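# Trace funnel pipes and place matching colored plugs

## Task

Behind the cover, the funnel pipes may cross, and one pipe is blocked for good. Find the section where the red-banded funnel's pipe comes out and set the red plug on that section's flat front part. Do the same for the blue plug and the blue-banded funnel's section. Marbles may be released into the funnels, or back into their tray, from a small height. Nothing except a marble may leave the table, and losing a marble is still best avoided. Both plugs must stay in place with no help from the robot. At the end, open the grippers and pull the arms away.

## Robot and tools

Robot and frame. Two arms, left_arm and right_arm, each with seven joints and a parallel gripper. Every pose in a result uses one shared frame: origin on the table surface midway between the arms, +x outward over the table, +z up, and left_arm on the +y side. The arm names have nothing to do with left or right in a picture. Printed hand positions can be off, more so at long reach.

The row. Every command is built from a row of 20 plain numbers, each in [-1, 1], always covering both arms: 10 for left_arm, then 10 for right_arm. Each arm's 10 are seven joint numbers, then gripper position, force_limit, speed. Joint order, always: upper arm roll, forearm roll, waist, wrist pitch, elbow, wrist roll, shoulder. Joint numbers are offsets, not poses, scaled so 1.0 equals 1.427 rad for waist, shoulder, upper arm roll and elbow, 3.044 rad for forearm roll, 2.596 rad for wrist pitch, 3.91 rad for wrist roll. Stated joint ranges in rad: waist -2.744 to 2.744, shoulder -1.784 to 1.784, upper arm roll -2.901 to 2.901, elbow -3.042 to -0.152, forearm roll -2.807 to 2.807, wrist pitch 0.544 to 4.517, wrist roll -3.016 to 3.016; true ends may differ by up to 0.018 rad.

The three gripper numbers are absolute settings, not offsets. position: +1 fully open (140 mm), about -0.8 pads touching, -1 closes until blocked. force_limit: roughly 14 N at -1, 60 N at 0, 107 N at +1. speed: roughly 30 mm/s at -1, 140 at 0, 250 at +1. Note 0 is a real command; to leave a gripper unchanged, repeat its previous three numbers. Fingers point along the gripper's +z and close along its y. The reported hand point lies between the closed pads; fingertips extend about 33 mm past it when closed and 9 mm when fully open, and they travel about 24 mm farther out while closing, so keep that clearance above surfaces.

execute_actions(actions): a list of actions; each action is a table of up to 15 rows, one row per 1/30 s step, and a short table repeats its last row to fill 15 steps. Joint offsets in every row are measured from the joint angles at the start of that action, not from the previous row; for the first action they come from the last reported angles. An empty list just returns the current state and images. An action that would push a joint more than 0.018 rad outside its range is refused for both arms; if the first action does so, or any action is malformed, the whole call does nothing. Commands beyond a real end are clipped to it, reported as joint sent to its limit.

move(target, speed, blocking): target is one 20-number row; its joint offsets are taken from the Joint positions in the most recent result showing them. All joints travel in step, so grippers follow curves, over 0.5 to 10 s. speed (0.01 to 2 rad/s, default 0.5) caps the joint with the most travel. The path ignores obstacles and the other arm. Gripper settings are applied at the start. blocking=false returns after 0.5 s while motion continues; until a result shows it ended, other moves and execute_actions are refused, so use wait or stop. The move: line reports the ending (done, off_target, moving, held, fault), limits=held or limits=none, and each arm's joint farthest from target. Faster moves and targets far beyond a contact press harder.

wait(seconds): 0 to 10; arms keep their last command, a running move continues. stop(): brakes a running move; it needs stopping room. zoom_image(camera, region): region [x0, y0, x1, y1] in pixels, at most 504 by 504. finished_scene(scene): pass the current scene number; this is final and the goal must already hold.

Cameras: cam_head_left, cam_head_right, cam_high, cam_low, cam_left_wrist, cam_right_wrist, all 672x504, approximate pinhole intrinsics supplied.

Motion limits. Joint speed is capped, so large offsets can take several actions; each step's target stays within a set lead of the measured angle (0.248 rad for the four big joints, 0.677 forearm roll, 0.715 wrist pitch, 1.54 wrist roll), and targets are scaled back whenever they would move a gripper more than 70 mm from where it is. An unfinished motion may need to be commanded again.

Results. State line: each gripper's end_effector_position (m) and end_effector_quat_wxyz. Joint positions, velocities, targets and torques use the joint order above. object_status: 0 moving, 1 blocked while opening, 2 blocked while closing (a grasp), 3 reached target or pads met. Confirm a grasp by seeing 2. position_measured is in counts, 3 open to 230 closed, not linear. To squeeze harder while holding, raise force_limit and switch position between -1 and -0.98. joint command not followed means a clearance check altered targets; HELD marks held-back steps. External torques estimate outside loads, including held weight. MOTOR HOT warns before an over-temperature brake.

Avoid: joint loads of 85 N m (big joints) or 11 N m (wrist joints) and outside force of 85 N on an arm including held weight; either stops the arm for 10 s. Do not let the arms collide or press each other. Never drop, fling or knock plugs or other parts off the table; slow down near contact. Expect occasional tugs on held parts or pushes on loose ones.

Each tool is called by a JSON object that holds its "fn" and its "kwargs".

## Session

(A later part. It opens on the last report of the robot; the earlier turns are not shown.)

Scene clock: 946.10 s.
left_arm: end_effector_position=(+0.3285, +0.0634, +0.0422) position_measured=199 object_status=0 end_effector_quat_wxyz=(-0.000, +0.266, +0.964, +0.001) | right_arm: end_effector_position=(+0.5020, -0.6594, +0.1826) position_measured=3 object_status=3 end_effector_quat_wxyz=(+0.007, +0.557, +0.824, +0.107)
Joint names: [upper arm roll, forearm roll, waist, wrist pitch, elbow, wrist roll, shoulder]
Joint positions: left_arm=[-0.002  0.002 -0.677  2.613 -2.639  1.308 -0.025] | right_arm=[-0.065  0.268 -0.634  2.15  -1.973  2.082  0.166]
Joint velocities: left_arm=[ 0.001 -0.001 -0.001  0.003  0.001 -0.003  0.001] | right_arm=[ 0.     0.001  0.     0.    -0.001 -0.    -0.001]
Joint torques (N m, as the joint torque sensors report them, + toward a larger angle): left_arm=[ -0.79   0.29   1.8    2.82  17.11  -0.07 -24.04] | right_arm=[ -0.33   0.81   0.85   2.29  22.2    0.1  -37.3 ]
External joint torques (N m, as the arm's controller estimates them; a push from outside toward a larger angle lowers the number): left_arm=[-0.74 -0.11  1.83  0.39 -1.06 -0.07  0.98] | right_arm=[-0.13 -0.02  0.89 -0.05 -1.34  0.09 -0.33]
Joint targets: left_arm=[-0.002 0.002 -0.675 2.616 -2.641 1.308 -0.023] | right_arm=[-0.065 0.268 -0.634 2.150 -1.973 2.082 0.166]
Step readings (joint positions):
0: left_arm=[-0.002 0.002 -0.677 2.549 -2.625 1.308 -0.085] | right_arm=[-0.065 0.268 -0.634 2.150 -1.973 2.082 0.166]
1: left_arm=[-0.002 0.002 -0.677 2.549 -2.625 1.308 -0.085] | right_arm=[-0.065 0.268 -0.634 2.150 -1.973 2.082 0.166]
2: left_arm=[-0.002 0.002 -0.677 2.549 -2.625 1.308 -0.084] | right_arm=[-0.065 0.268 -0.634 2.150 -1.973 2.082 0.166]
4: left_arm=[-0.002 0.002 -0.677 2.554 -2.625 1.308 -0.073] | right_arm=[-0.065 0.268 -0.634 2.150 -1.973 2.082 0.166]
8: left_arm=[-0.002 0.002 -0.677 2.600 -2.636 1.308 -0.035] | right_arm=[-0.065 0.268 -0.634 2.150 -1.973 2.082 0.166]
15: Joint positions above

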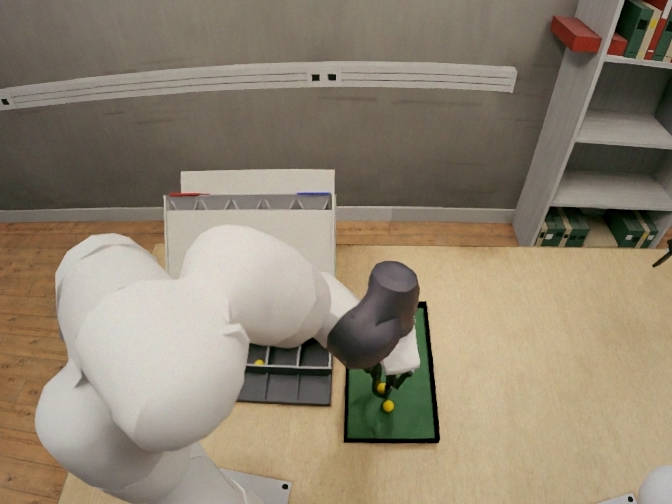

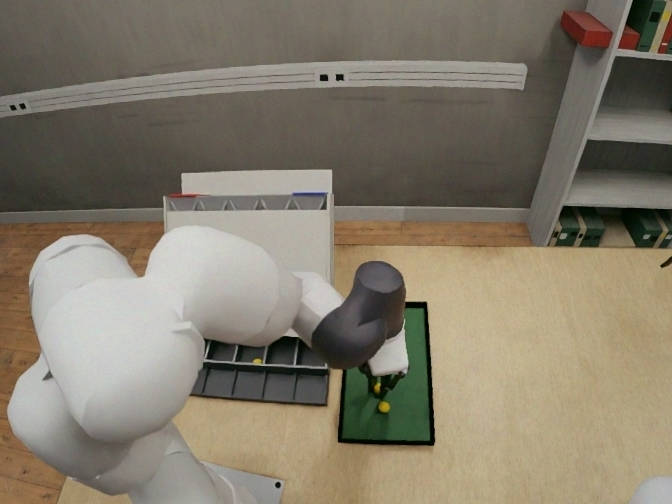

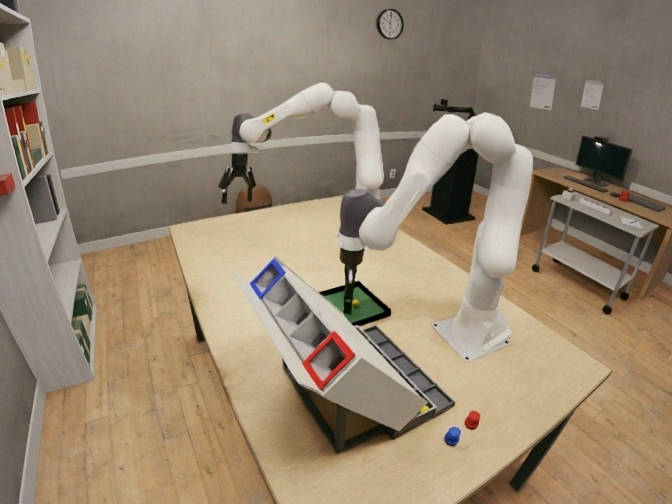

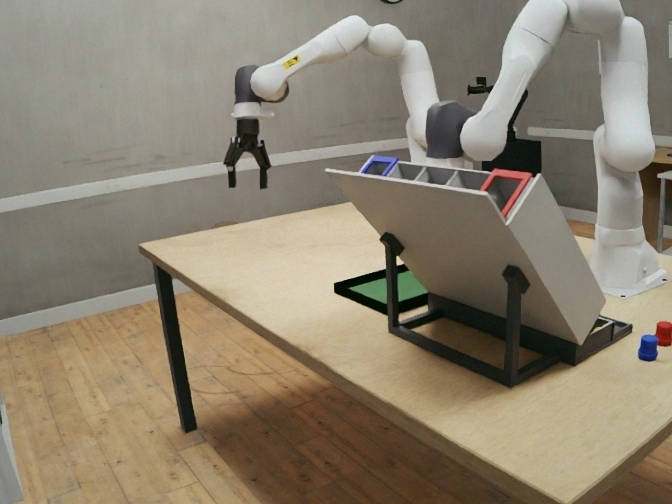

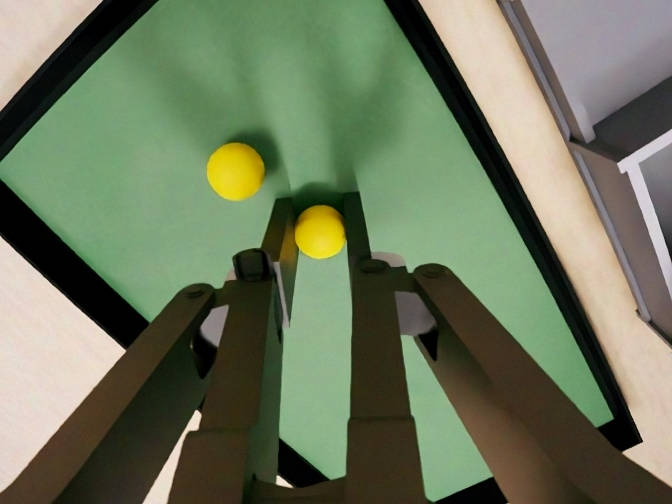

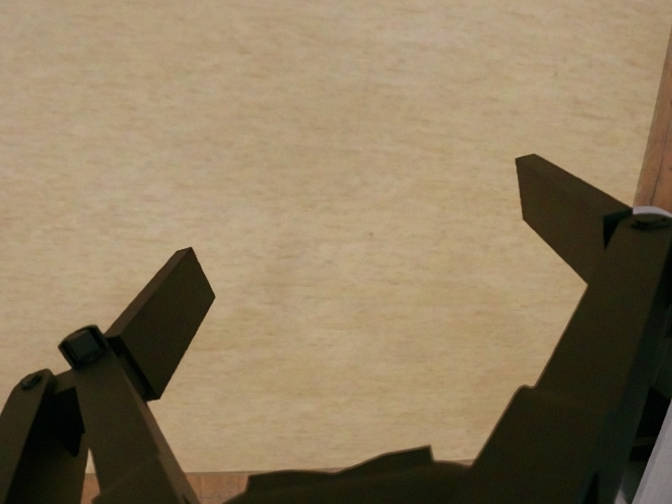

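{"fn": "execute_actions", "kwargs": {"actions": []}}

Scene clock: 969.97 s.
left_arm: end_effector_position=(+0.3286, +0.0633, +0.0422) position_measured=199 object_status=2 end_effector_quat_wxyz=(+0.000, +0.266, +0.964, +0.000) | right_arm: end_effector_position=(+0.5020, -0.6594, +0.1826) position_measured=3 object_status=3 end_effector_quat_wxyz=(+0.007, +0.557, +0.824, +0.107)
Joint names: [upper arm roll, forearm roll, waist, wrist pitch, elbow, wrist roll, shoulder]
Joint positions: left_arm=[-0.002  0.002 -0.677  2.614 -2.639  1.308 -0.025] | right_arm=[-0.065  0.268 -0.634  2.15  -1.973  2.082  0.166]
Joint velocities: left_arm=[-0.001 -0.002  0.    -0.001  0.    -0.001  0.   ] | right_arm=[ 0.    -0.     0.001  0.     0.     0.     0.   ]
Joint torques (N m, as the joint torque sensors report them, + toward a larger angle): left_arm=[ -0.88   0.33   1.3    2.78  17.96  -0.01 -24.21] | right_arm=[ -0.12   0.82   0.78   2.32  21.92   0.05 -37.39]
External joint torques (N m, as the arm's controller estimates them; a push from outside toward a larger angle lowers the number): left_arm=[-0.8  -0.08  1.35  0.36 -0.19 -0.01  0.83] | right_arm=[ 0.   -0.01  0.72 -0.03 -1.68  0.04 -0.4 ]
Joint targets: left_arm=[-0.002 0.002 -0.675 2.616 -2.641 1.308 -0.023] | right_arm=[-0.065 0.268 -0.634 2.150 -1.973 2.082 0.166]

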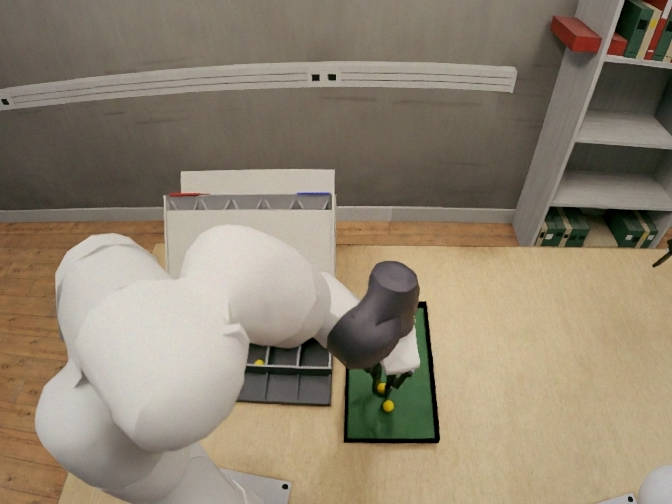

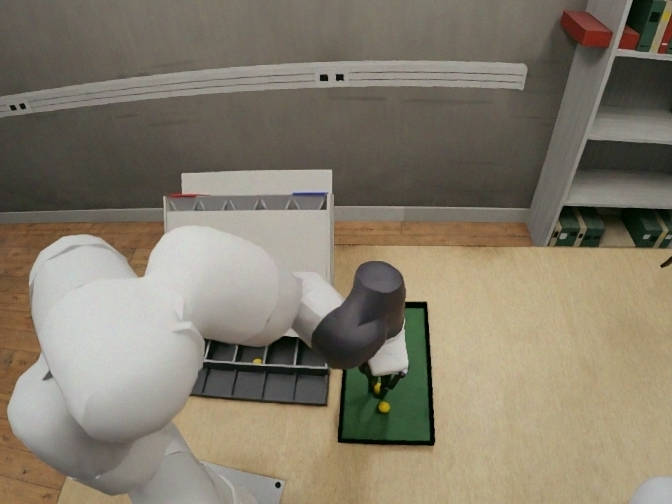

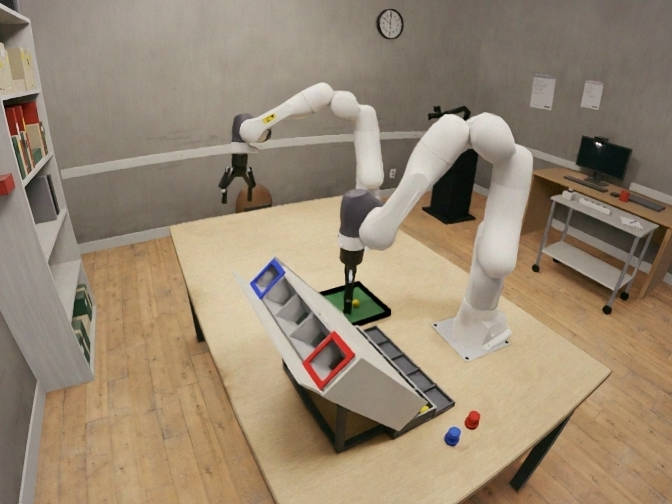

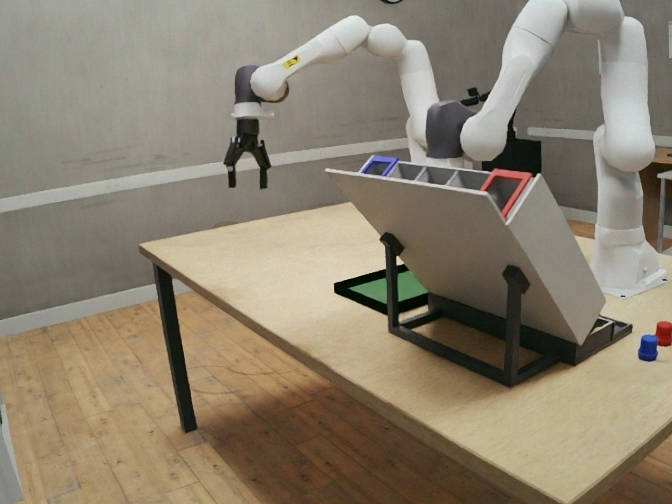

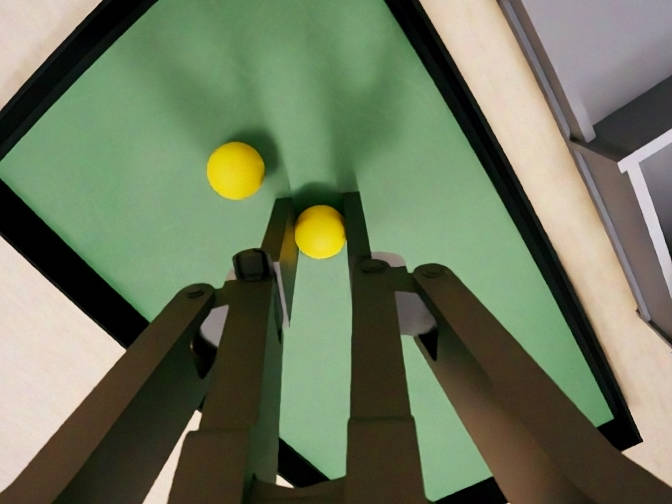

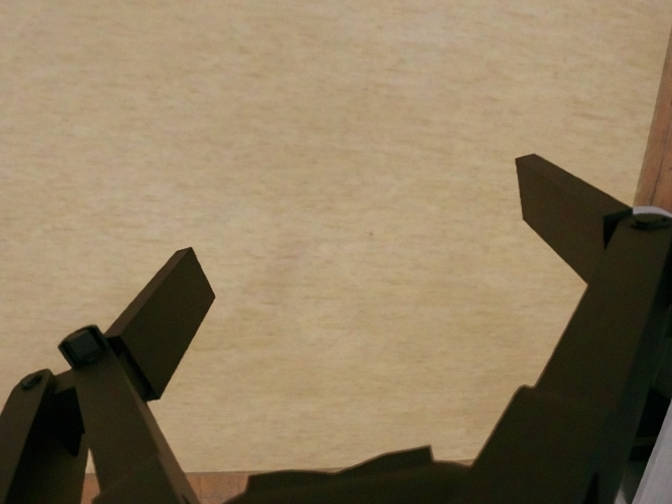

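{"fn": "execute_actions", "kwargs": {"actions": [[[0.0014,0,0,0,0.00064,0,-0.00017,-1,0,-0.4,0,0,0,0,0,0,0,1,0,0],[0.0014,0,0,0,0.00256,0,-0.00069,-1,0,-0.4,0,0,0,0,0,0,0,1,0,0],[0.0014,0,0,-0.00255,0.00574,0.00069,-0.00154,-1,0,-0.4,0,0,0,0,0,0,0,1,0,0],[0.0014,0,0,-0.00809,0.01019,0.00215,-0.00273,-1,0,-0.4,0,0,0,0,0,0,0,1,0,0],[0.0014,0,0,-0.01447,0.01586,0.00373,-0.00426,-1,0,-0.4,0,0,0,0,0,0,0,1,0,0],[0.0014,0,0,-0.02169,0.02275,0.00543,-0.00611,-1,0,-0.4,0,0,0,0,0,0,0,1,0,0],[0.0014,0,0,-0.02969,0.03082,0.00724,-0.00827,-1,0,-0.4,0,0,0,0,0,0,0,1,0,0],[0.0014,0,0,-0.0385,0.04004,0.00918,-0.01075,-1,0,-0.4,0,0,0,0,0,0,0,1,0,0],[0.0014,0,0.00072,-0.04799,0.05037,0.0112,-0.01352,-1,0,-0.4,0,0,0,0,0,0,0,1,0,0],[0.0014,0,0.00285,-0.05821,0.06176,0.01332,-0.01658,-1,0,-0.4,0,0,0,0,0,0,0,1,0,0],[0.0014,0,0.00641,-0.06905,0.07417,0.01552,-0.01991,-1,0,-0.4,0,0,0,0,0,0,0,1,0,0],[0.0014,0,0.01136,-0.08046,0.08754,0.01778,-0.0235,-1,0,-0.4,0,0,0,0,0,0,0,1,0,0],[0.0014,0,0.0177,-0.09247,0.10182,0.02012,-0.02733,-1,0,-0.4,0,0,0,0,0,0,0,1,0,0],[0.0014,0,0.02539,-0.10495,0.11693,0.02251,-0.03139,-1,0,-0.4,0,0,0,0,0,0,0,1,0,0],[0.0014,0,0.03442,-0.11787,0.13283,0.02493,-0.03566,-1,0,-0.4,0,0,0,0,0,0,0,1,0,0]],[[0.0035,0,0.03001,-0.06019,0.04611,0.01637,-0.0184,-1,0,-0.4,0,0,0,0,0,0,0,1,0,0],[0.0035,0,0.04157,-0.07383,0.06336,0.01884,-0.02303,-1,0,-0.4,0,0,0,0,0,0,0,1,0,0],[0.0035,0,0.05434,-0.08776,0.08117,0.02134,-0.02781,-1,0,-0.4,0,0,0,0,0,0,0,1,0,0],[0.0035,0,0.06826,-0.10189,0.09948,0.02383,-0.03273,-1,0,-0.4,0,0,0,0,0,0,0,1,0,0],[0.0035,0,0.08329,-0.11616,0.11819,0.02631,-0.03775,-1,0,-0.4,0,0,0,0,0,0,0,1,0,0],[0.0035,0,0.09935,-0.13053,0.13724,0.02877,-0.04287,-1,0,-0.4,0,0,0,0,0,0,0,1,0,0],[0.0035,0,0.11639,-0.14494,0.15654,0.0312,-0.04805,-1,0,-0.4,0,0,0,0,0,0,0,1,0,0],[0.0035,0,0.13434,-0.1593,0.176,0.03358,-0.05327,-1,0,-0.4,0,0,0,0,0,0,0,1,0,0],[0.0035,0,0.15313,-0.1736,0.19555,0.03592,-0.05852,-1,0,-0.4,0,0,0,0,0,0,0,1,0,0],[0.0035,0,0.17268,-0.1877,0.2151,0.03818,-0.06377,-1,0,-0.4,0,0,0,0,0,0,0,1,0,0],[0.0035,0,0.19292,-0.20161,0.23456,0.04038,-0.06899,-1,0,-0.4,0,0,0,0,0,0,0,1,0,0],[0.0035,0,0.21377,-0.21523,0.25492,0.0425,-0.07311,-1,0,-0.4,0,0,0,0,0,0,0,1,0,0],[0.0035,0,0.23514,-0.22853,0.27712,0.04452,-0.07508,-1,0,-0.4,0,0,0,0,0,0,0,1,0,0],[0.0035,0,0.25696,-0.24146,0.30105,0.04646,-0.07488,-1,0,-0.4,0,0,0,0,0,0,0,1,0,0],[0.0035,0,0.27912,-0.25389,0.32659,0.04827,-0.07257,-1,0,-0.4,0,0,0,0,0,0,0,1,0,0]],[[0.0007,0,0.0739,-0.07451,0.08105,0.02026,0.00539,-1,0,-0.4,0,0,0,0,0,0,0,1,0,0],[0.0007,0,0.09651,-0.08592,0.10928,0.02184,0.01174,-1,0,-0.4,0,0,0,0,0,0,0,1,0,0],[0.0007,0,0.11922,-0.09673,0.13859,0.02329,0.01998,-1,0,-0.4,0,0,0,0,0,0,0,1,0,0],[0.0007,0,0.14193,-0.10692,0.16875,0.02461,0.02997,-1,0,-0.4,0,0,0,0,0,0,0,1,0,0],[0.0007,0,0.16454,-0.1164,0.19954,0.02579,0.04159,-1,0,-0.4,0,0,0,0,0,0,0,1,0,0],[0.0007,0,0.18698,-0.12513,0.23074,0.02681,0.05468,-1,0,-0.4,0,0,0,0,0,0,0,1,0,0],[0.0007,0,0.20914,-0.13312,0.26208,0.02769,0.06906,-1,0,-0.4,0,0,0,0,0,0,0,1,0,0],[0.0007,0,0.23096,-0.1403,0.29332,0.02841,0.08456,-1,0,-0.4,0,0,0,0,0,0,0,1,0,0],[0.0007,0,0.25233,-0.14666,0.32419,0.02898,0.10098,-1,0,-0.4,0,0,0,0,0,0,0,1,0,0],[0.0007,0,0.27318,-0.15215,0.35445,0.02938,0.11814,-1,0,-0.4,0,0,0,0,0,0,0,1,0,0],[0.0007,0,0.29342,-0.15674,0.38381,0.02962,0.1358,-1,0,-0.4,0,0,0,0,0,0,0,1,0,0],[0.0007,0,0.31297,-0.16046,0.41202,0.02971,0.15378,-1,0,-0.4,0,0,0,0,0,0,0,1,0,0],[0.0007,0,0.33176,-0.16326,0.43884,0.02963,0.17186,-1,0,-0.4,0,0,0,0,0,0,0,1,0,0],[0.0007,0,0.34971,-0.1651,0.46399,0.02938,0.18981,-1,0,-0.4,0,0,0,0,0,0,0,1,0,0],[0.0007,0,0.36675,-0.16604,0.48727,0.02898,0.20745,-1,0,-0.4,0,0,0,0,0,0,0,1,0,0]],[[-0.0025,0,0.05763,-0.02528,0.07763,0.00614,0.0599,-1,0,-0.4,0,0,0,0,0,0,0,1,0,0],[-0.0025,0,0.07266,-0.02433,0.09646,0.00542,0.07629,-1,0,-0.4,0,0,0,0,0,0,0,1,0,0],[-0.0025,0,0.08658,-0.02243,0.11278,0.00454,0.0918,-1,0,-0.4,0,0,0,0,0,0,0,1,0,0],[-0.0025,0,0.09935,-0.01961,0.12704,0.00351,0.10606,-1,0,-0.4,0,0,0,0,0,0,0,1,0,0],[-0.0025,0,0.11091,-0.01585,0.13974,0.00233,0.11876,-1,0,-0.4,0,0,0,0,0,0,0,1,0,0],[-0.0025,0,0.12122,-0.01375,0.15072,0.00171,0.12974,-1,0,-0.4,0,0,0,0,0,0,0,1,0,0],[-0.0025,0,0.13025,-0.01375,0.15988,0.00171,0.1389,-1,0,-0.4,0,0,0,0,0,0,0,1,0,0],[-0.0025,0,0.13794,-0.01375,0.16711,0.00171,0.14613,-1,0,-0.4,0,0,0,0,0,0,0,1,0,0],[-0.0025,0,0.14428,-0.01375,0.17233,0.00171,0.15135,-1,0,-0.4,0,0,0,0,0,0,0,1,0,0],[-0.0025,0,0.14923,-0.01375,0.17548,0.00171,0.1545,-1,0,-0.4,0,0,0,0,0,0,0,1,0,0],[-0.0025,0,0.15279,-0.01375,0.17654,0.00171,0.15556,-1,0,-0.4,0,0,0,0,0,0,0,1,0,0],[-0.0025,0,0.15492,-0.01375,0.17654,0.00171,0.15556,-1,0,-0.4,0,0,0,0,0,0,0,1,0,0],[-0.0025,0,0.15564,-0.01375,0.17654,0.00171,0.15556,-1,0,-0.4,0,0,0,0,0,0,0,1,0,0]]]}}

Scene clock: 1091.97 s.
left_arm: end_effector_position=(+0.6503, +0.5220, +0.3828) position_measured=199 object_status=2 end_effector_quat_wxyz=(-0.007, -0.128, +0.992, +0.000) | right_arm: end_effector_position=(+0.5020, -0.6594, +0.1826) position_measured=3 object_status=3 end_effector_quat_wxyz=(+0.007, +0.557, +0.824, +0.107)
Joint names: [upper arm roll, forearm roll, waist, wrist pitch, elbow, wrist roll, shoulder]
Joint positions: left_arm=[ 0.001  0.002  0.36   1.532 -1.245  1.555  0.301] | right_arm=[-0.065  0.268 -0.634  2.15  -1.973  2.082  0.166]
Joint velocities: left_arm=[ 0.    -0.001  0.042 -0.003  0.049 -0.002  0.006] | right_arm=[ 0.    -0.    -0.001  0.     0.002  0.001 -0.002]
Joint torques (N m, as the joint torque sensors report them, + toward a larger angle): left_arm=[ -2.29   0.82  -0.12   2.12  26.08  -0.01 -41.08] | right_arm=[ -0.16   0.88   0.8    2.32  21.96   0.03 -37.49]
External joint torques (N m, as the arm's controller estimates them; a push from outside toward a larger angle lowers the number): left_arm=[-0.38  0.2   2.35 -0.32  1.83 -0.01  1.88] | right_arm=[ 0.07  0.05  0.88 -0.03 -1.68  0.02 -0.41]
External joint torques at the end of the 1st action: left_arm=[-0.6   0.01  2.62 -0.38  2.44  0.15 -2.11] | right_arm=[-0.01  0.    0.32 -0.05 -1.52  0.01 -0.68]
External joint torques at the end of the 2nd action: left_arm=[ 0.19 -0.1   2.06 -0.49  1.77  0.19 -1.45] | right_arm=[-0.09  0.02  0.78 -0.06 -1.72  0.02 -0.86]
External joint torques at the end of the 3rd action: left_arm=[-0.25  0.05  2.6  -0.56  1.95  0.17  1.93] | right_arm=[-0.24  0.    0.71 -0.02 -1.68  0.05 -0.45]
Joint targets: left_arm=[-0.002 0.002 0.362 1.530 -1.236 1.556 0.300] | right_arm=[-0.065 0.268 -0.634 2.150 -1.973 2.082 0.166]
Step readings (joint positions; steps 1 to 15: 1st action; 16 to 30: 2nd action; 31 to 45: 3rd action; 46 to 60: 4th action):
0: left_arm=[-0.002 0.002 -0.677 2.614 -2.639 1.308 -0.025] | right_arm=[-0.065 0.268 -0.634 2.150 -1.973 2.082 0.166]
1: left_arm=[-0.002 0.002 -0.677 2.614 -2.639 1.308 -0.025] | right_arm=[-0.065 0.268 -0.634 2.150 -1.973 2.082 0.166]
2: left_arm=[-0.002 0.002 -0.677 2.614 -2.639 1.308 -0.025] | right_arm=[-0.065 0.268 -0.634 2.150 -1.973 2.082 0.166]
4: left_arm=[-0.002 0.002 -0.677 2.610 -2.635 1.308 -0.025] | right_arm=[-0.065 0.268 -0.634 2.150 -1.973 2.082 0.166]
8: left_arm=[-0.002 0.002 -0.677 2.574 -2.609 1.316 -0.030] | right_arm=[-0.065 0.268 -0.634 2.150 -1.973 2.082 0.166]
15: left_arm=[-0.003 0.002 -0.653 2.431 -2.498 1.349 -0.059] | right_arm=[-0.065 0.268 -0.634 2.150 -1.973 2.082 0.166]
16: left_arm=[-0.003 0.002 -0.642 2.404 -2.478 1.355 -0.065] | right_arm=[-0.065 0.268 -0.634 2.150 -1.973 2.082 0.166]
17: left_arm=[-0.003 0.002 -0.629 2.375 -2.457 1.361 -0.072] | right_arm=[-0.065 0.268 -0.634 2.150 -1.973 2.082 0.166]
19: left_arm=[-0.002 0.002 -0.597 2.314 -2.411 1.375 -0.085] | right_arm=[-0.065 0.268 -0.634 2.150 -1.973 2.082 0.166]
23: left_arm=[-0.001 0.002 -0.516 2.181 -2.308 1.406 -0.114] | right_arm=[-0.065 0.268 -0.634 2.150 -1.973 2.082 0.166]
30: left_arm=[0.000 0.002 -0.324 1.935 -2.105 1.463 -0.157] | right_arm=[-0.065 0.268 -0.634 2.150 -1.973 2.082 0.166]
31: left_arm=[-0.000 0.002 -0.293 1.902 -2.069 1.471 -0.156] | right_arm=[-0.065 0.268 -0.634 2.150 -1.973 2.082 0.166]
32: left_arm=[-0.000 0.002 -0.260 1.869 -2.031 1.479 -0.153] | right_arm=[-0.065 0.268 -0.634 2.150 -1.973 2.082 0.166]
34: left_arm=[-0.000 0.002 -0.195 1.806 -1.951 1.493 -0.140] | right_arm=[-0.065 0.268 -0.634 2.150 -1.973 2.082 0.166]
38: left_arm=[0.000 0.002 -0.066 1.694 -1.779 1.519 -0.083] | right_arm=[-0.065 0.268 -0.634 2.150 -1.973 2.082 0.166]
45: left_arm=[0.001 0.002 0.140 1.565 -1.488 1.549 0.078] | right_arm=[-0.065 0.268 -0.634 2.150 -1.973 2.082 0.166]
46: left_arm=[0.001 0.002 0.166 1.554 -1.453 1.551 0.104] | right_arm=[-0.065 0.268 -0.634 2.150 -1.973 2.082 0.166]
47: left_arm=[0.001 0.002 0.190 1.546 -1.420 1.553 0.128] | right_arm=[-0.065 0.268 -0.634 2.150 -1.973 2.082 0.166]
49: left_arm=[0.000 0.002 0.235 1.535 -1.363 1.555 0.176] | right_arm=[-0.065 0.268 -0.634 2.150 -1.973 2.082 0.166]
53: left_arm=[0.000 0.002 0.306 1.533 -1.286 1.555 0.254] | right_arm=[-0.065 0.268 -0.634 2.150 -1.973 2.082 0.166]
60: Joint positions above

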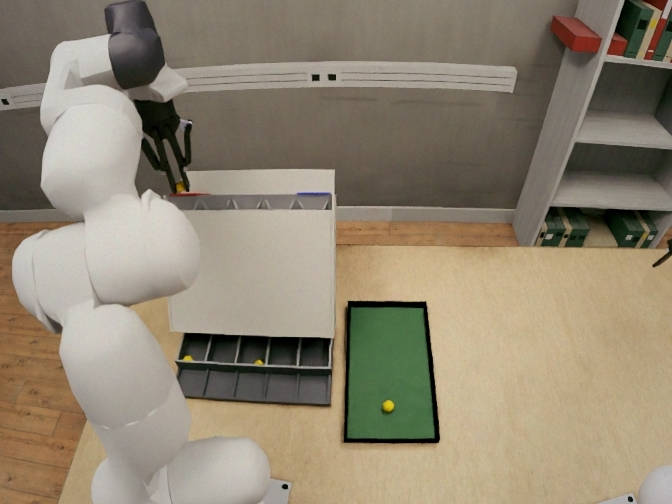

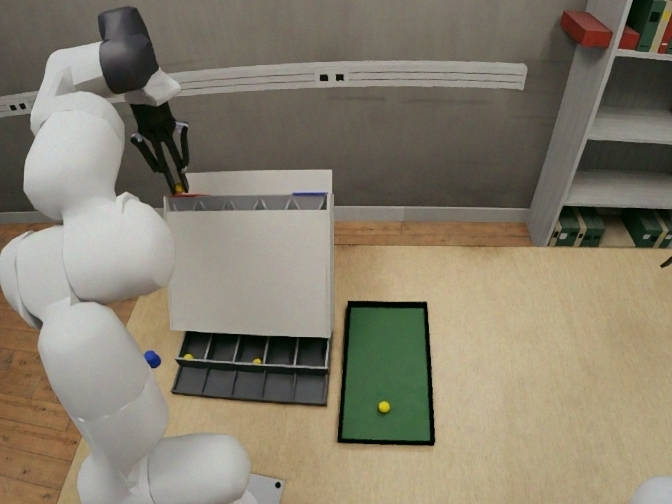

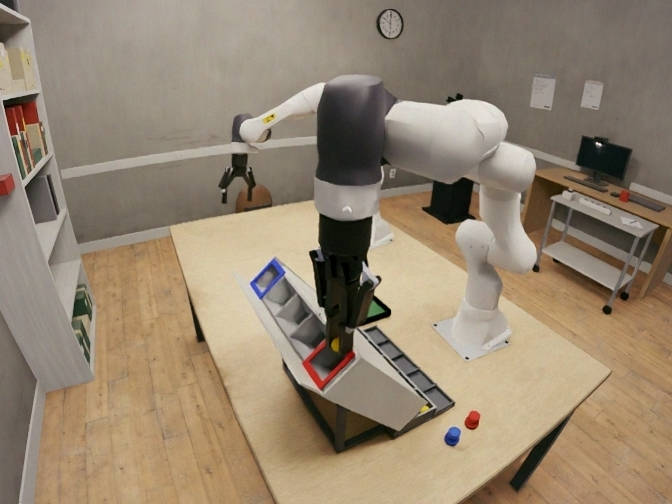

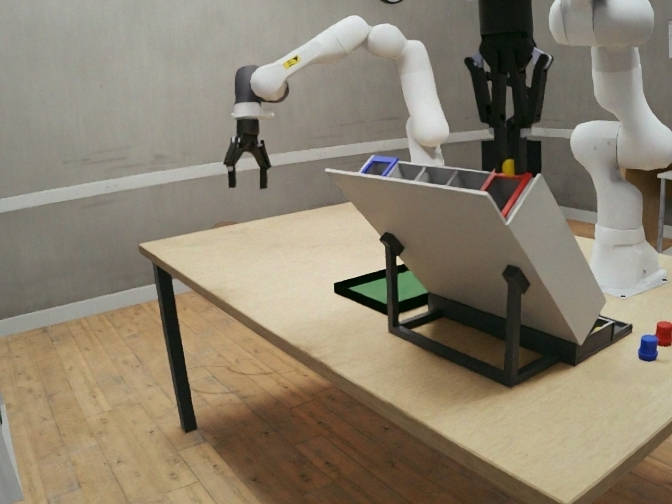

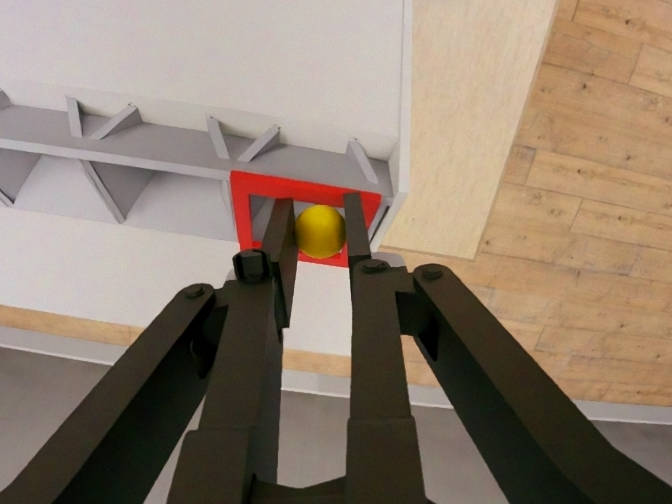

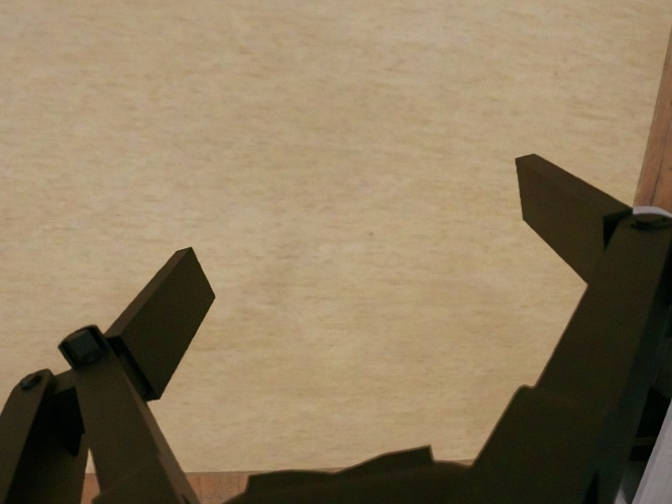

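{"fn": "execute_actions", "kwargs": {"actions": []}}

{"fn": "zoom_image", "kwargs": {"camera": "cam_left_wrist", "region": [200, 130, 440, 310]}}

{"fn": "zoom_image", "kwargs": {"camera": "cam_high", "region": [380, 360, 560, 480]}}

Scene clock: 1095.43 s.
left_arm: end_effector_position=(+0.6517, +0.5214, +0.3855) position_measured=199 object_status=2 end_effector_quat_wxyz=(-0.004, -0.127, +0.992, +0.000) | right_arm: end_effector_position=(+0.5020, -0.6594, +0.1826) position_measured=3 object_status=3 end_effector_quat_wxyz=(+0.007, +0.557, +0.824, +0.107)
Joint names: [upper arm roll, forearm roll, waist, wrist pitch, elbow, wrist roll, shoulder]
Joint positions: left_arm=[-0.001  0.002  0.361  1.531 -1.239  1.555  0.301] | right_arm=[-0.065  0.268 -0.634  2.15  -1.973  2.082  0.166]
Joint velocities: left_arm=[ 0.     0.001  0.001 -0.001  0.    -0.     0.001] | right_arm=[ 0.001  0.001  0.001  0.001 -0.    -0.     0.   ]
Joint torques (N m, as the joint torque sensors report them, + toward a larger angle): left_arm=[ -0.77   0.74  -0.25   2.14  24.98   0.04 -40.74] | right_arm=[ -0.08   0.86   0.73   2.32  21.77   0.02 -37.48]
External joint torques (N m, as the arm's controller estimates them; a push from outside toward a larger angle lowers the number): left_arm=[-0.97 -0.07 -0.16 -0.24  1.73  0.04  0.07] | right_arm=[-0.01  0.02  0.63 -0.02 -1.73  0.01 -0.65]
Joint targets: left_arm=[-0.002 0.002 0.362 1.530 -1.236 1.556 0.300] | right_arm=[-0.065 0.268 -0.634 2.150 -1.973 2.082 0.166]

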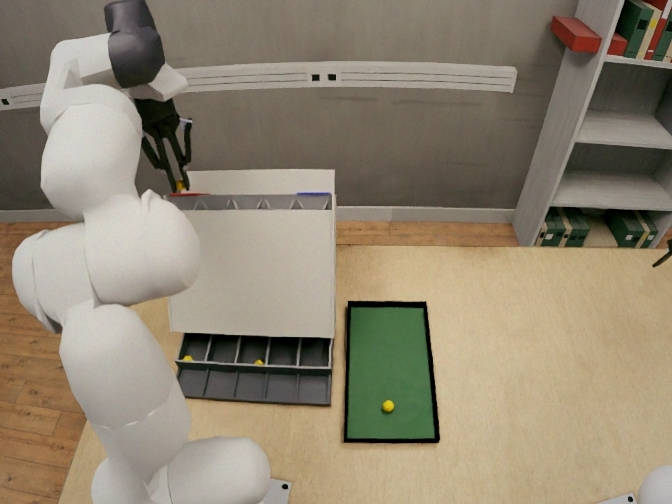

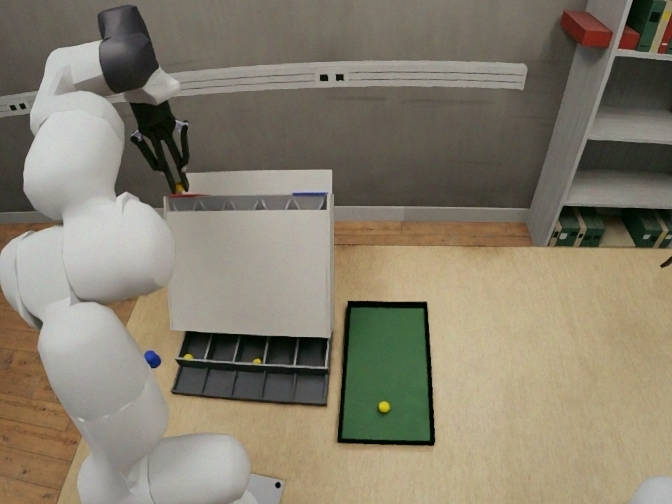

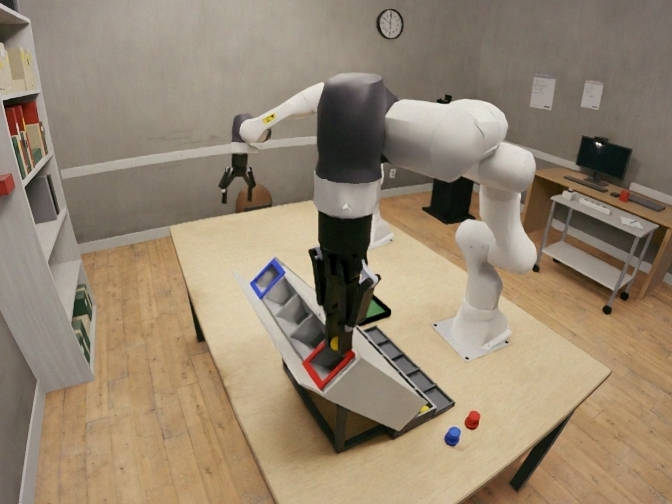

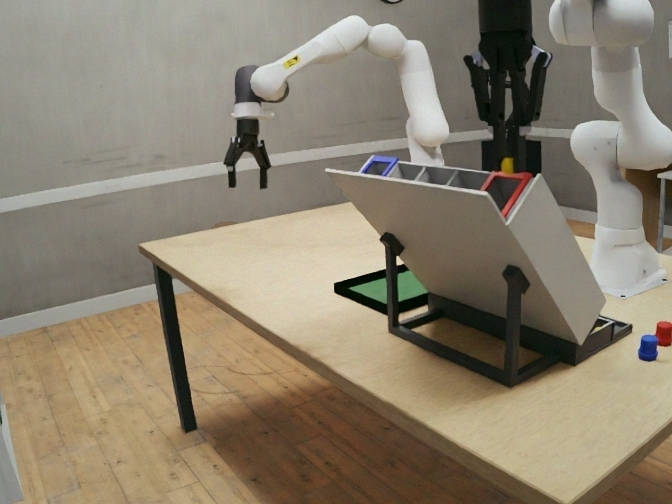

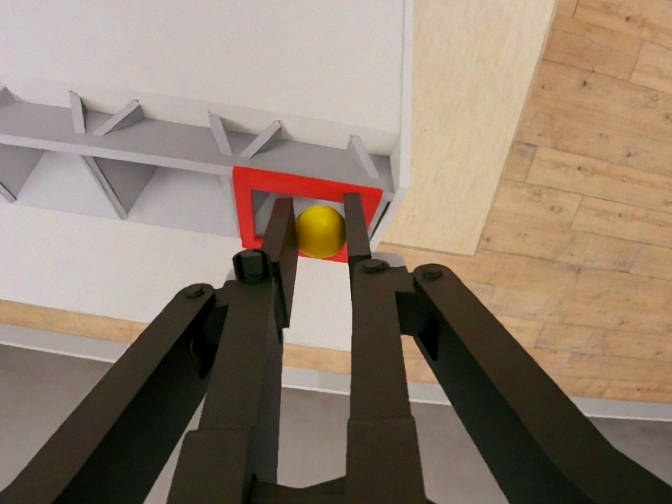

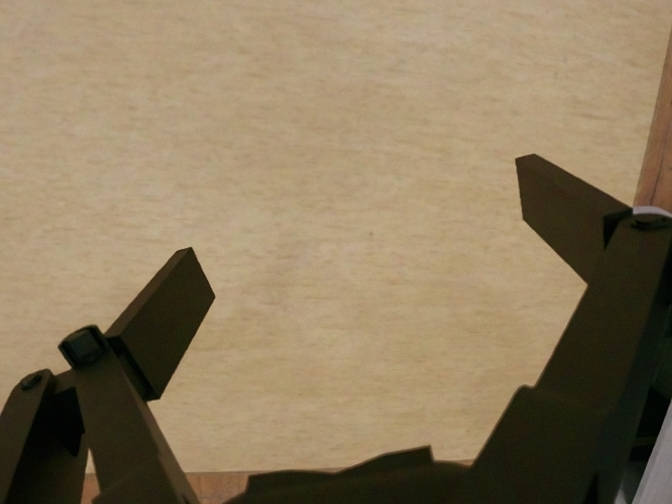

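Region (200, 130, 440, 310) of cam_left_wrist's 672x504 image, scaled by 2.100, with more detail than that image has; it fills the top 378 rows of this view, and the rest is white.

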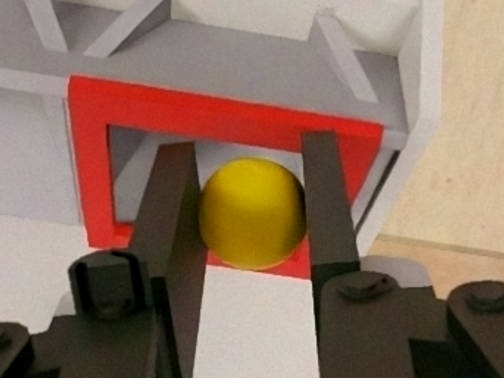

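Region (380, 360, 560, 480) of cam_high's 672x504 image, scaled by 2.800, with more detail than that image has.

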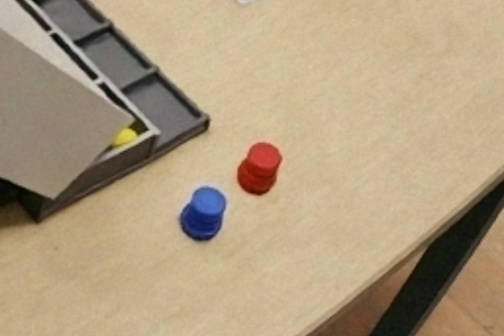

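{"fn": "execute_actions", "kwargs": {"actions": [[[0.0007,0,0,0.01321,0.002,0.0015,0,-1,0,-0.4,0,0,0,0,0,0,0,1,0,0],[0.0007,0,0,0.01992,0.002,0.0015,0,-1,0,-0.4,0,0,0,0,0,0,0,1,0,0],[0.0007,0,0,0.023,0.002,0.0015,0,-0.2,0,1,0,0,0,0,0,0,0,1,0,0],[0.0007,0,0,0.02169,0,0.0015,-0.00131,-0.2,0,1,0,0,0,0,0,0,0,1,0,0],[0.0007,0,0,0.01737,-0.00523,0.0015,-0.00523,-0.2,0,1,0,0,0,0,0,0,0,1,0,0],[0.0007,0,0,0.01414,-0.01169,0.0015,-0.01169,-0.2,0,1,0,0,0,0,0,0,0,1,0,0],[0.0007,0,0.00071,0.01233,-0.02064,0.0015,-0.02064,-0.2,0,1,0,0,0,0,0,0,0,1,0,0],[0.0007,0,0.00282,0.01233,-0.03194,0.0015,-0.03194,-0.2,0,1,0,0,0,0,0,0,0,1,0,0],[0.0007,0,0.00633,0.01233,-0.04546,0.0015,-0.04546,-0.2,0,1,0,0,0,0,0,0,0,1,0,0],[0.0007,0,0.0112,0.01233,-0.06245,0.0015,-0.06103,-0.2,0,1,0,0,0,0,0,0,0,1,0,0],[0.0007,0,0.0174,0.01233,-0.08414,0.0015,-0.07846,-0.2,0,1,0,0,0,0,0,0,0,1,0,0],[0.0007,0,0.02488,0.01668,-0.11024,0.0015,-0.09751,-0.2,0,1,0,0,0,0,0,0,0,1,0,0],[0.0007,0,0.03358,0.02613,-0.14049,0.0015,-0.11797,-0.2,0,1,0,0,0,0,0,0,0,1,0,0],[0.0007,0,0.04345,0.03699,-0.17451,0.0015,-0.13955,-0.2,0,1,0,0,0,0,0,0,0,1,0,0],[0.0007,0,0.05439,0.04914,-0.21196,0.0015,-0.16201,-0.2,0,1,0,0,0,0,0,0,0,1,0,0]],[[0.002,0,0.03406,0.03846,-0.10852,0.0005,-0.07005,-0.2,0,1,0,0,0,0,0,0,0,1,0,0],[0.002,0,0.04691,0.05292,-0.15153,0.0005,-0.09338,-0.2,0,1,0,0,0,0,0,0,0,1,0,0],[0.002,0,0.06057,0.06838,-0.19663,0.0005,-0.1167,-0.2,0,1,0,0,0,0,0,0,0,1,0,0],[0.002,0,0.07494,0.08469,-0.24337,0.0005,-0.13974,-0.2,0,1,0,0,0,0,0,0,0,1,0,0],[0.002,0,0.08991,0.10167,-0.29124,0.0005,-0.1622,-0.2,0,1,0,0,0,0,0,0,0,1,0,0],[0.002,0,0.10536,0.11924,-0.33973,0.0005,-0.18378,-0.2,0,1,0,0,0,0,0,0,0,1,0,0],[0.002,0,0.12118,0.1372,-0.38837,0.0005,-0.20424,-0.2,0,1,0,0,0,0,0,0,0,1,0,0],[0.002,0,0.13724,0.15543,-0.43663,0.0005,-0.22329,-0.2,0,1,0,0,0,0,0,0,0,1,0,0],[0.002,0,0.15343,0.17376,-0.48405,0.0005,-0.24072,-0.2,0,1,0,0,0,0,0,0,0,1,0,0],[0.002,0,0.16961,0.19202,-0.53013,0.0005,-0.25629,-0.2,0,1,0,0,0,0,0,0,0,1,0,0],[0.002,0,0.18567,0.21008,-0.57442,0.0005,-0.26981,-0.2,0,1,0,0,0,0,0,0,0,1,0,0],[0.002,0,0.20149,0.22777,-0.61648,0.0005,-0.28111,-0.2,0,1,0,0,0,0,0,0,0,1,0,0],[0.002,0,0.21694,0.24493,-0.65594,0.0005,-0.29006,-0.2,0,1,0,0,0,0,0,0,0,1,0,0],[0.002,0,0.23191,0.26144,-0.69239,0.0005,-0.29652,-0.2,0,1,0,0,0,0,0,0,0,1,0,0],[0.002,0,0.24628,0.27715,-0.72552,0.0005,-0.30044,-0.2,0,1,0,0,0,0,0,0,0,1,0,0]],[[-0.001,0,0.04764,0.0924,-0.11091,0.0005,-0.01668,-0.1,0,0,0,0,0,0,0,0,0,1,0,0],[-0.001,0,0.06049,0.10609,-0.13782,0.0005,-0.01668,-0.1,0,0,0,0,0,0,0,0,0,1,0,0],[-0.001,0,0.07244,0.11862,-0.16323,0.0005,-0.01668,-0.1,0,0,0,0,0,0,0,0,0,1,0,0],[-0.001,0,0.08338,0.12986,-0.18693,0.0005,-0.01668,-0.1,0,0,0,0,0,0,0,0,0,1,0,0],[-0.001,0,0.09325,0.1397,-0.20871,0.0005,-0.01668,-0.1,0,0,0,0,0,0,0,0,0,1,0,0],[-0.001,0,0.10195,0.14808,-0.22839,0.0005,-0.01668,-0.1,0,0,0,0,0,0,0,0,0,1,0,0],[-0.001,0,0.10943,0.15491,-0.2458,0.0005,-0.01668,-0.1,0,0,0,0,0,0,0,0,0,1,0,0],[-0.001,0,0.11563,0.16018,-0.26079,0.0005,-0.01668,-0.1,0,0,0,0,0,0,0,0,0,1,0,0],[-0.001,0,0.1205,0.16377,-0.27323,0.0005,-0.01668,-0.1,0,0,0,0,0,0,0,0,0,1,0,0],[-0.001,0,0.12401,0.16569,-0.28302,0.0005,-0.01668,-0.1,0,0,0,0,0,0,0,0,0,1,0,0],[-0.001,0,0.12612,0.16595,-0.29007,0.0005,-0.01668,-0.1,0,0,0,0,0,0,0,0,0,1,0,0],[-0.001,0,0.12683,0.16448,-0.29433,0.0005,-0.01668,-0.1,0,0,0,0,0,0,0,0,0,1,0,0],[-0.001,0,0.12683,0.16137,-0.29575,0.0005,-0.01668,-0.1,0,0,0,0,0,0,0,0,0,1,0,0],[-0.001,0,0.12683,0.15657,-0.29575,0.0005,-0.01668,-0.1,0,0,0,0,0,0,0,0,0,1,0,0],[-0.001,0,0.12683,0.14658,-0.29575,0.0005,-0.01668,-0.1,0,0,0,0,0,0,0,0,0,1,0,0]]]}}

Scene clock: 1216.93 s.
left_arm: end_effector_position=(+0.3030, +0.6318, +0.0868) position_measured=141 object_status=3 end_effector_quat_wxyz=(+0.001, -0.380, +0.925, +0.001) | right_arm: end_effector_position=(+0.5020, -0.6594, +0.1826) position_measured=3 object_status=3 end_effector_quat_wxyz=(+0.007, +0.557, +0.824, +0.107)
Joint names: [upper arm roll, forearm roll, waist, wrist pitch, elbow, wrist roll, shoulder]
Joint positions: left_arm=[ 0.002  0.002  0.886  2.49  -2.774  1.557 -0.287] | right_arm=[-0.065  0.268 -0.634  2.15  -1.973  2.082  0.166]
Joint velocities: left_arm=[-0.005 -0.001  0.028 -0.001 -0.095 -0.    -0.013] | right_arm=[-0.    -0.001  0.    -0.001 -0.     0.001 -0.001]
Joint torques (N m, as the joint torque sensors report them, + toward a larger angle): left_arm=[ -1.91   0.48   1.52   2.9   20.04   0.03 -20.86] | right_arm=[ -0.18   0.85   0.93   2.31  22.07   0.02 -37.56]
External joint torques (N m, as the arm's controller estimates them; a push from outside toward a larger angle lowers the number): left_arm=[-1.19 -0.07  1.98  0.22 -1.58  0.03 -2.19] | right_arm=[-0.07  0.02  0.87 -0.04 -1.55  0.   -0.53]
External joint torques at the end of the 1st action: left_arm=[-0.57 -0.29  1.78  0.32 -1.84  0.3  -1.53] | right_arm=[ 0.13  0.02  0.74 -0.02 -1.64  0.05 -0.54]
External joint torques at the end of the 2nd action: left_arm=[ 0.06  0.01  2.14  0.42 -1.43  0.13 -1.79] | right_arm=[ 0.52  0.04  0.76 -0.04 -1.75  0.06 -0.86]
Joint targets: left_arm=[-0.001 0.002 0.890 2.493 -2.781 1.559 -0.292] | right_arm=[-0.065 0.268 -0.634 2.150 -1.973 2.082 0.166]
Step readings (joint positions; steps 1 to 15: 1st action; 16 to 30: 2nd action; 31 to 45: 3rd action):
0: left_arm=[-0.001 0.002 0.361 1.531 -1.239 1.555 0.301] | right_arm=[-0.065 0.268 -0.634 2.150 -1.973 2.082 0.166]
1: left_arm=[-0.001 0.002 0.361 1.536 -1.239 1.555 0.301] | right_arm=[-0.065 0.268 -0.634 2.150 -1.973 2.082 0.166]
2: left_arm=[-0.001 0.002 0.361 1.543 -1.239 1.555 0.301] | right_arm=[-0.065 0.268 -0.634 2.150 -1.973 2.082 0.166]
4: left_arm=[-0.001 0.002 0.361 1.558 -1.239 1.556 0.301] | right_arm=[-0.065 0.268 -0.634 2.150 -1.973 2.082 0.166]
8: left_arm=[-0.001 0.002 0.361 1.563 -1.261 1.556 0.284] | right_arm=[-0.065 0.268 -0.634 2.150 -1.973 2.082 0.166]
15: left_arm=[-0.004 0.002 0.405 1.594 -1.445 1.557 0.134] | right_arm=[-0.065 0.268 -0.634 2.150 -1.973 2.082 0.166]
16: left_arm=[-0.004 0.002 0.418 1.611 -1.491 1.557 0.102] | right_arm=[-0.065 0.268 -0.634 2.150 -1.973 2.082 0.166]
17: left_arm=[-0.004 0.002 0.433 1.632 -1.542 1.557 0.069] | right_arm=[-0.065 0.268 -0.634 2.150 -1.973 2.082 0.166]
19: left_arm=[-0.004 0.002 0.468 1.684 -1.656 1.557 0.002] | right_arm=[-0.065 0.268 -0.634 2.150 -1.973 2.082 0.166]
23: left_arm=[-0.002 0.002 0.551 1.820 -1.915 1.557 -0.125] | right_arm=[-0.065 0.268 -0.634 2.150 -1.973 2.082 0.166]
30: left_arm=[0.001 0.002 0.709 2.112 -2.359 1.557 -0.269] | right_arm=[-0.065 0.268 -0.634 2.150 -1.973 2.082 0.166]
31: left_arm=[0.001 0.002 0.730 2.154 -2.410 1.557 -0.276] | right_arm=[-0.065 0.268 -0.634 2.150 -1.973 2.082 0.166]
32: left_arm=[0.001 0.002 0.751 2.195 -2.457 1.557 -0.281] | right_arm=[-0.065 0.268 -0.634 2.150 -1.973 2.082 0.166]
34: left_arm=[0.002 0.002 0.789 2.271 -2.541 1.557 -0.285] | right_arm=[-0.065 0.268 -0.634 2.150 -1.973 2.082 0.166]
38: left_arm=[0.002 0.002 0.848 2.397 -2.673 1.557 -0.286] | right_arm=[-0.065 0.268 -0.634 2.150 -1.973 2.082 0.166]
45: Joint positions above

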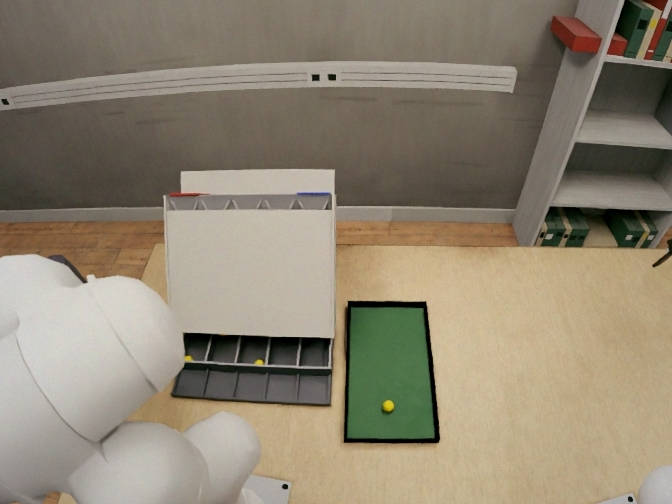

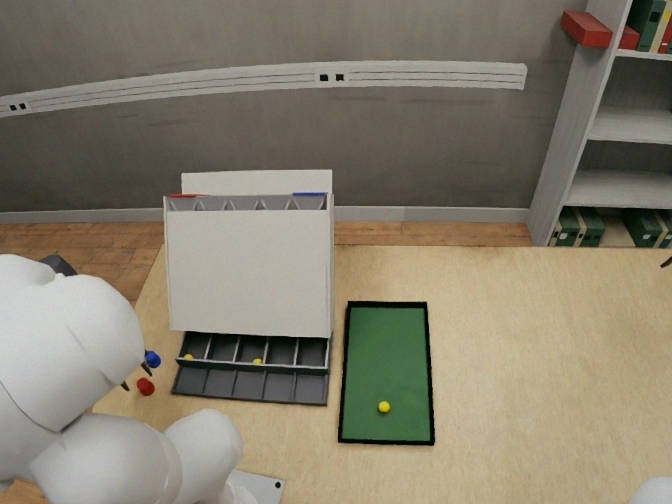

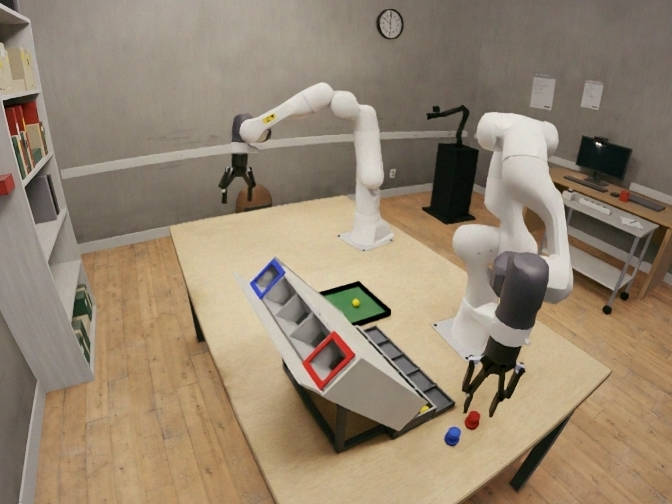

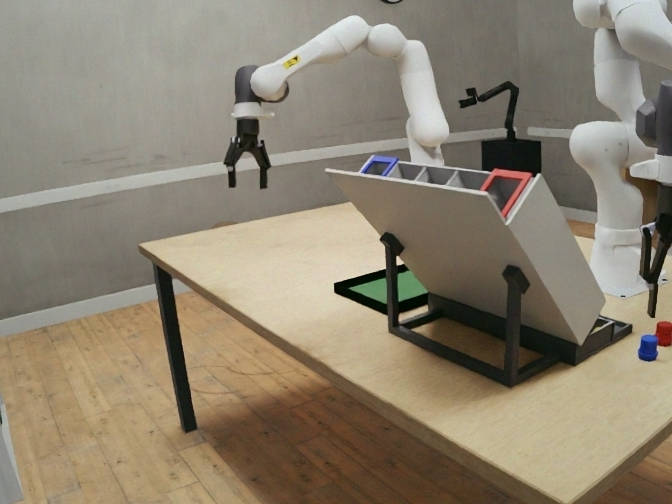

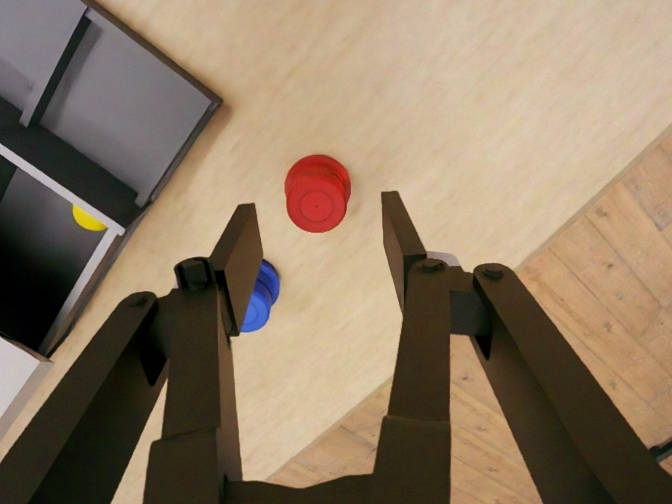

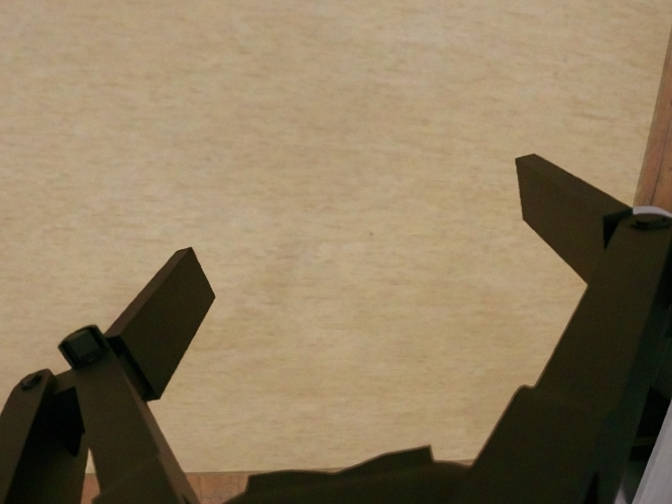

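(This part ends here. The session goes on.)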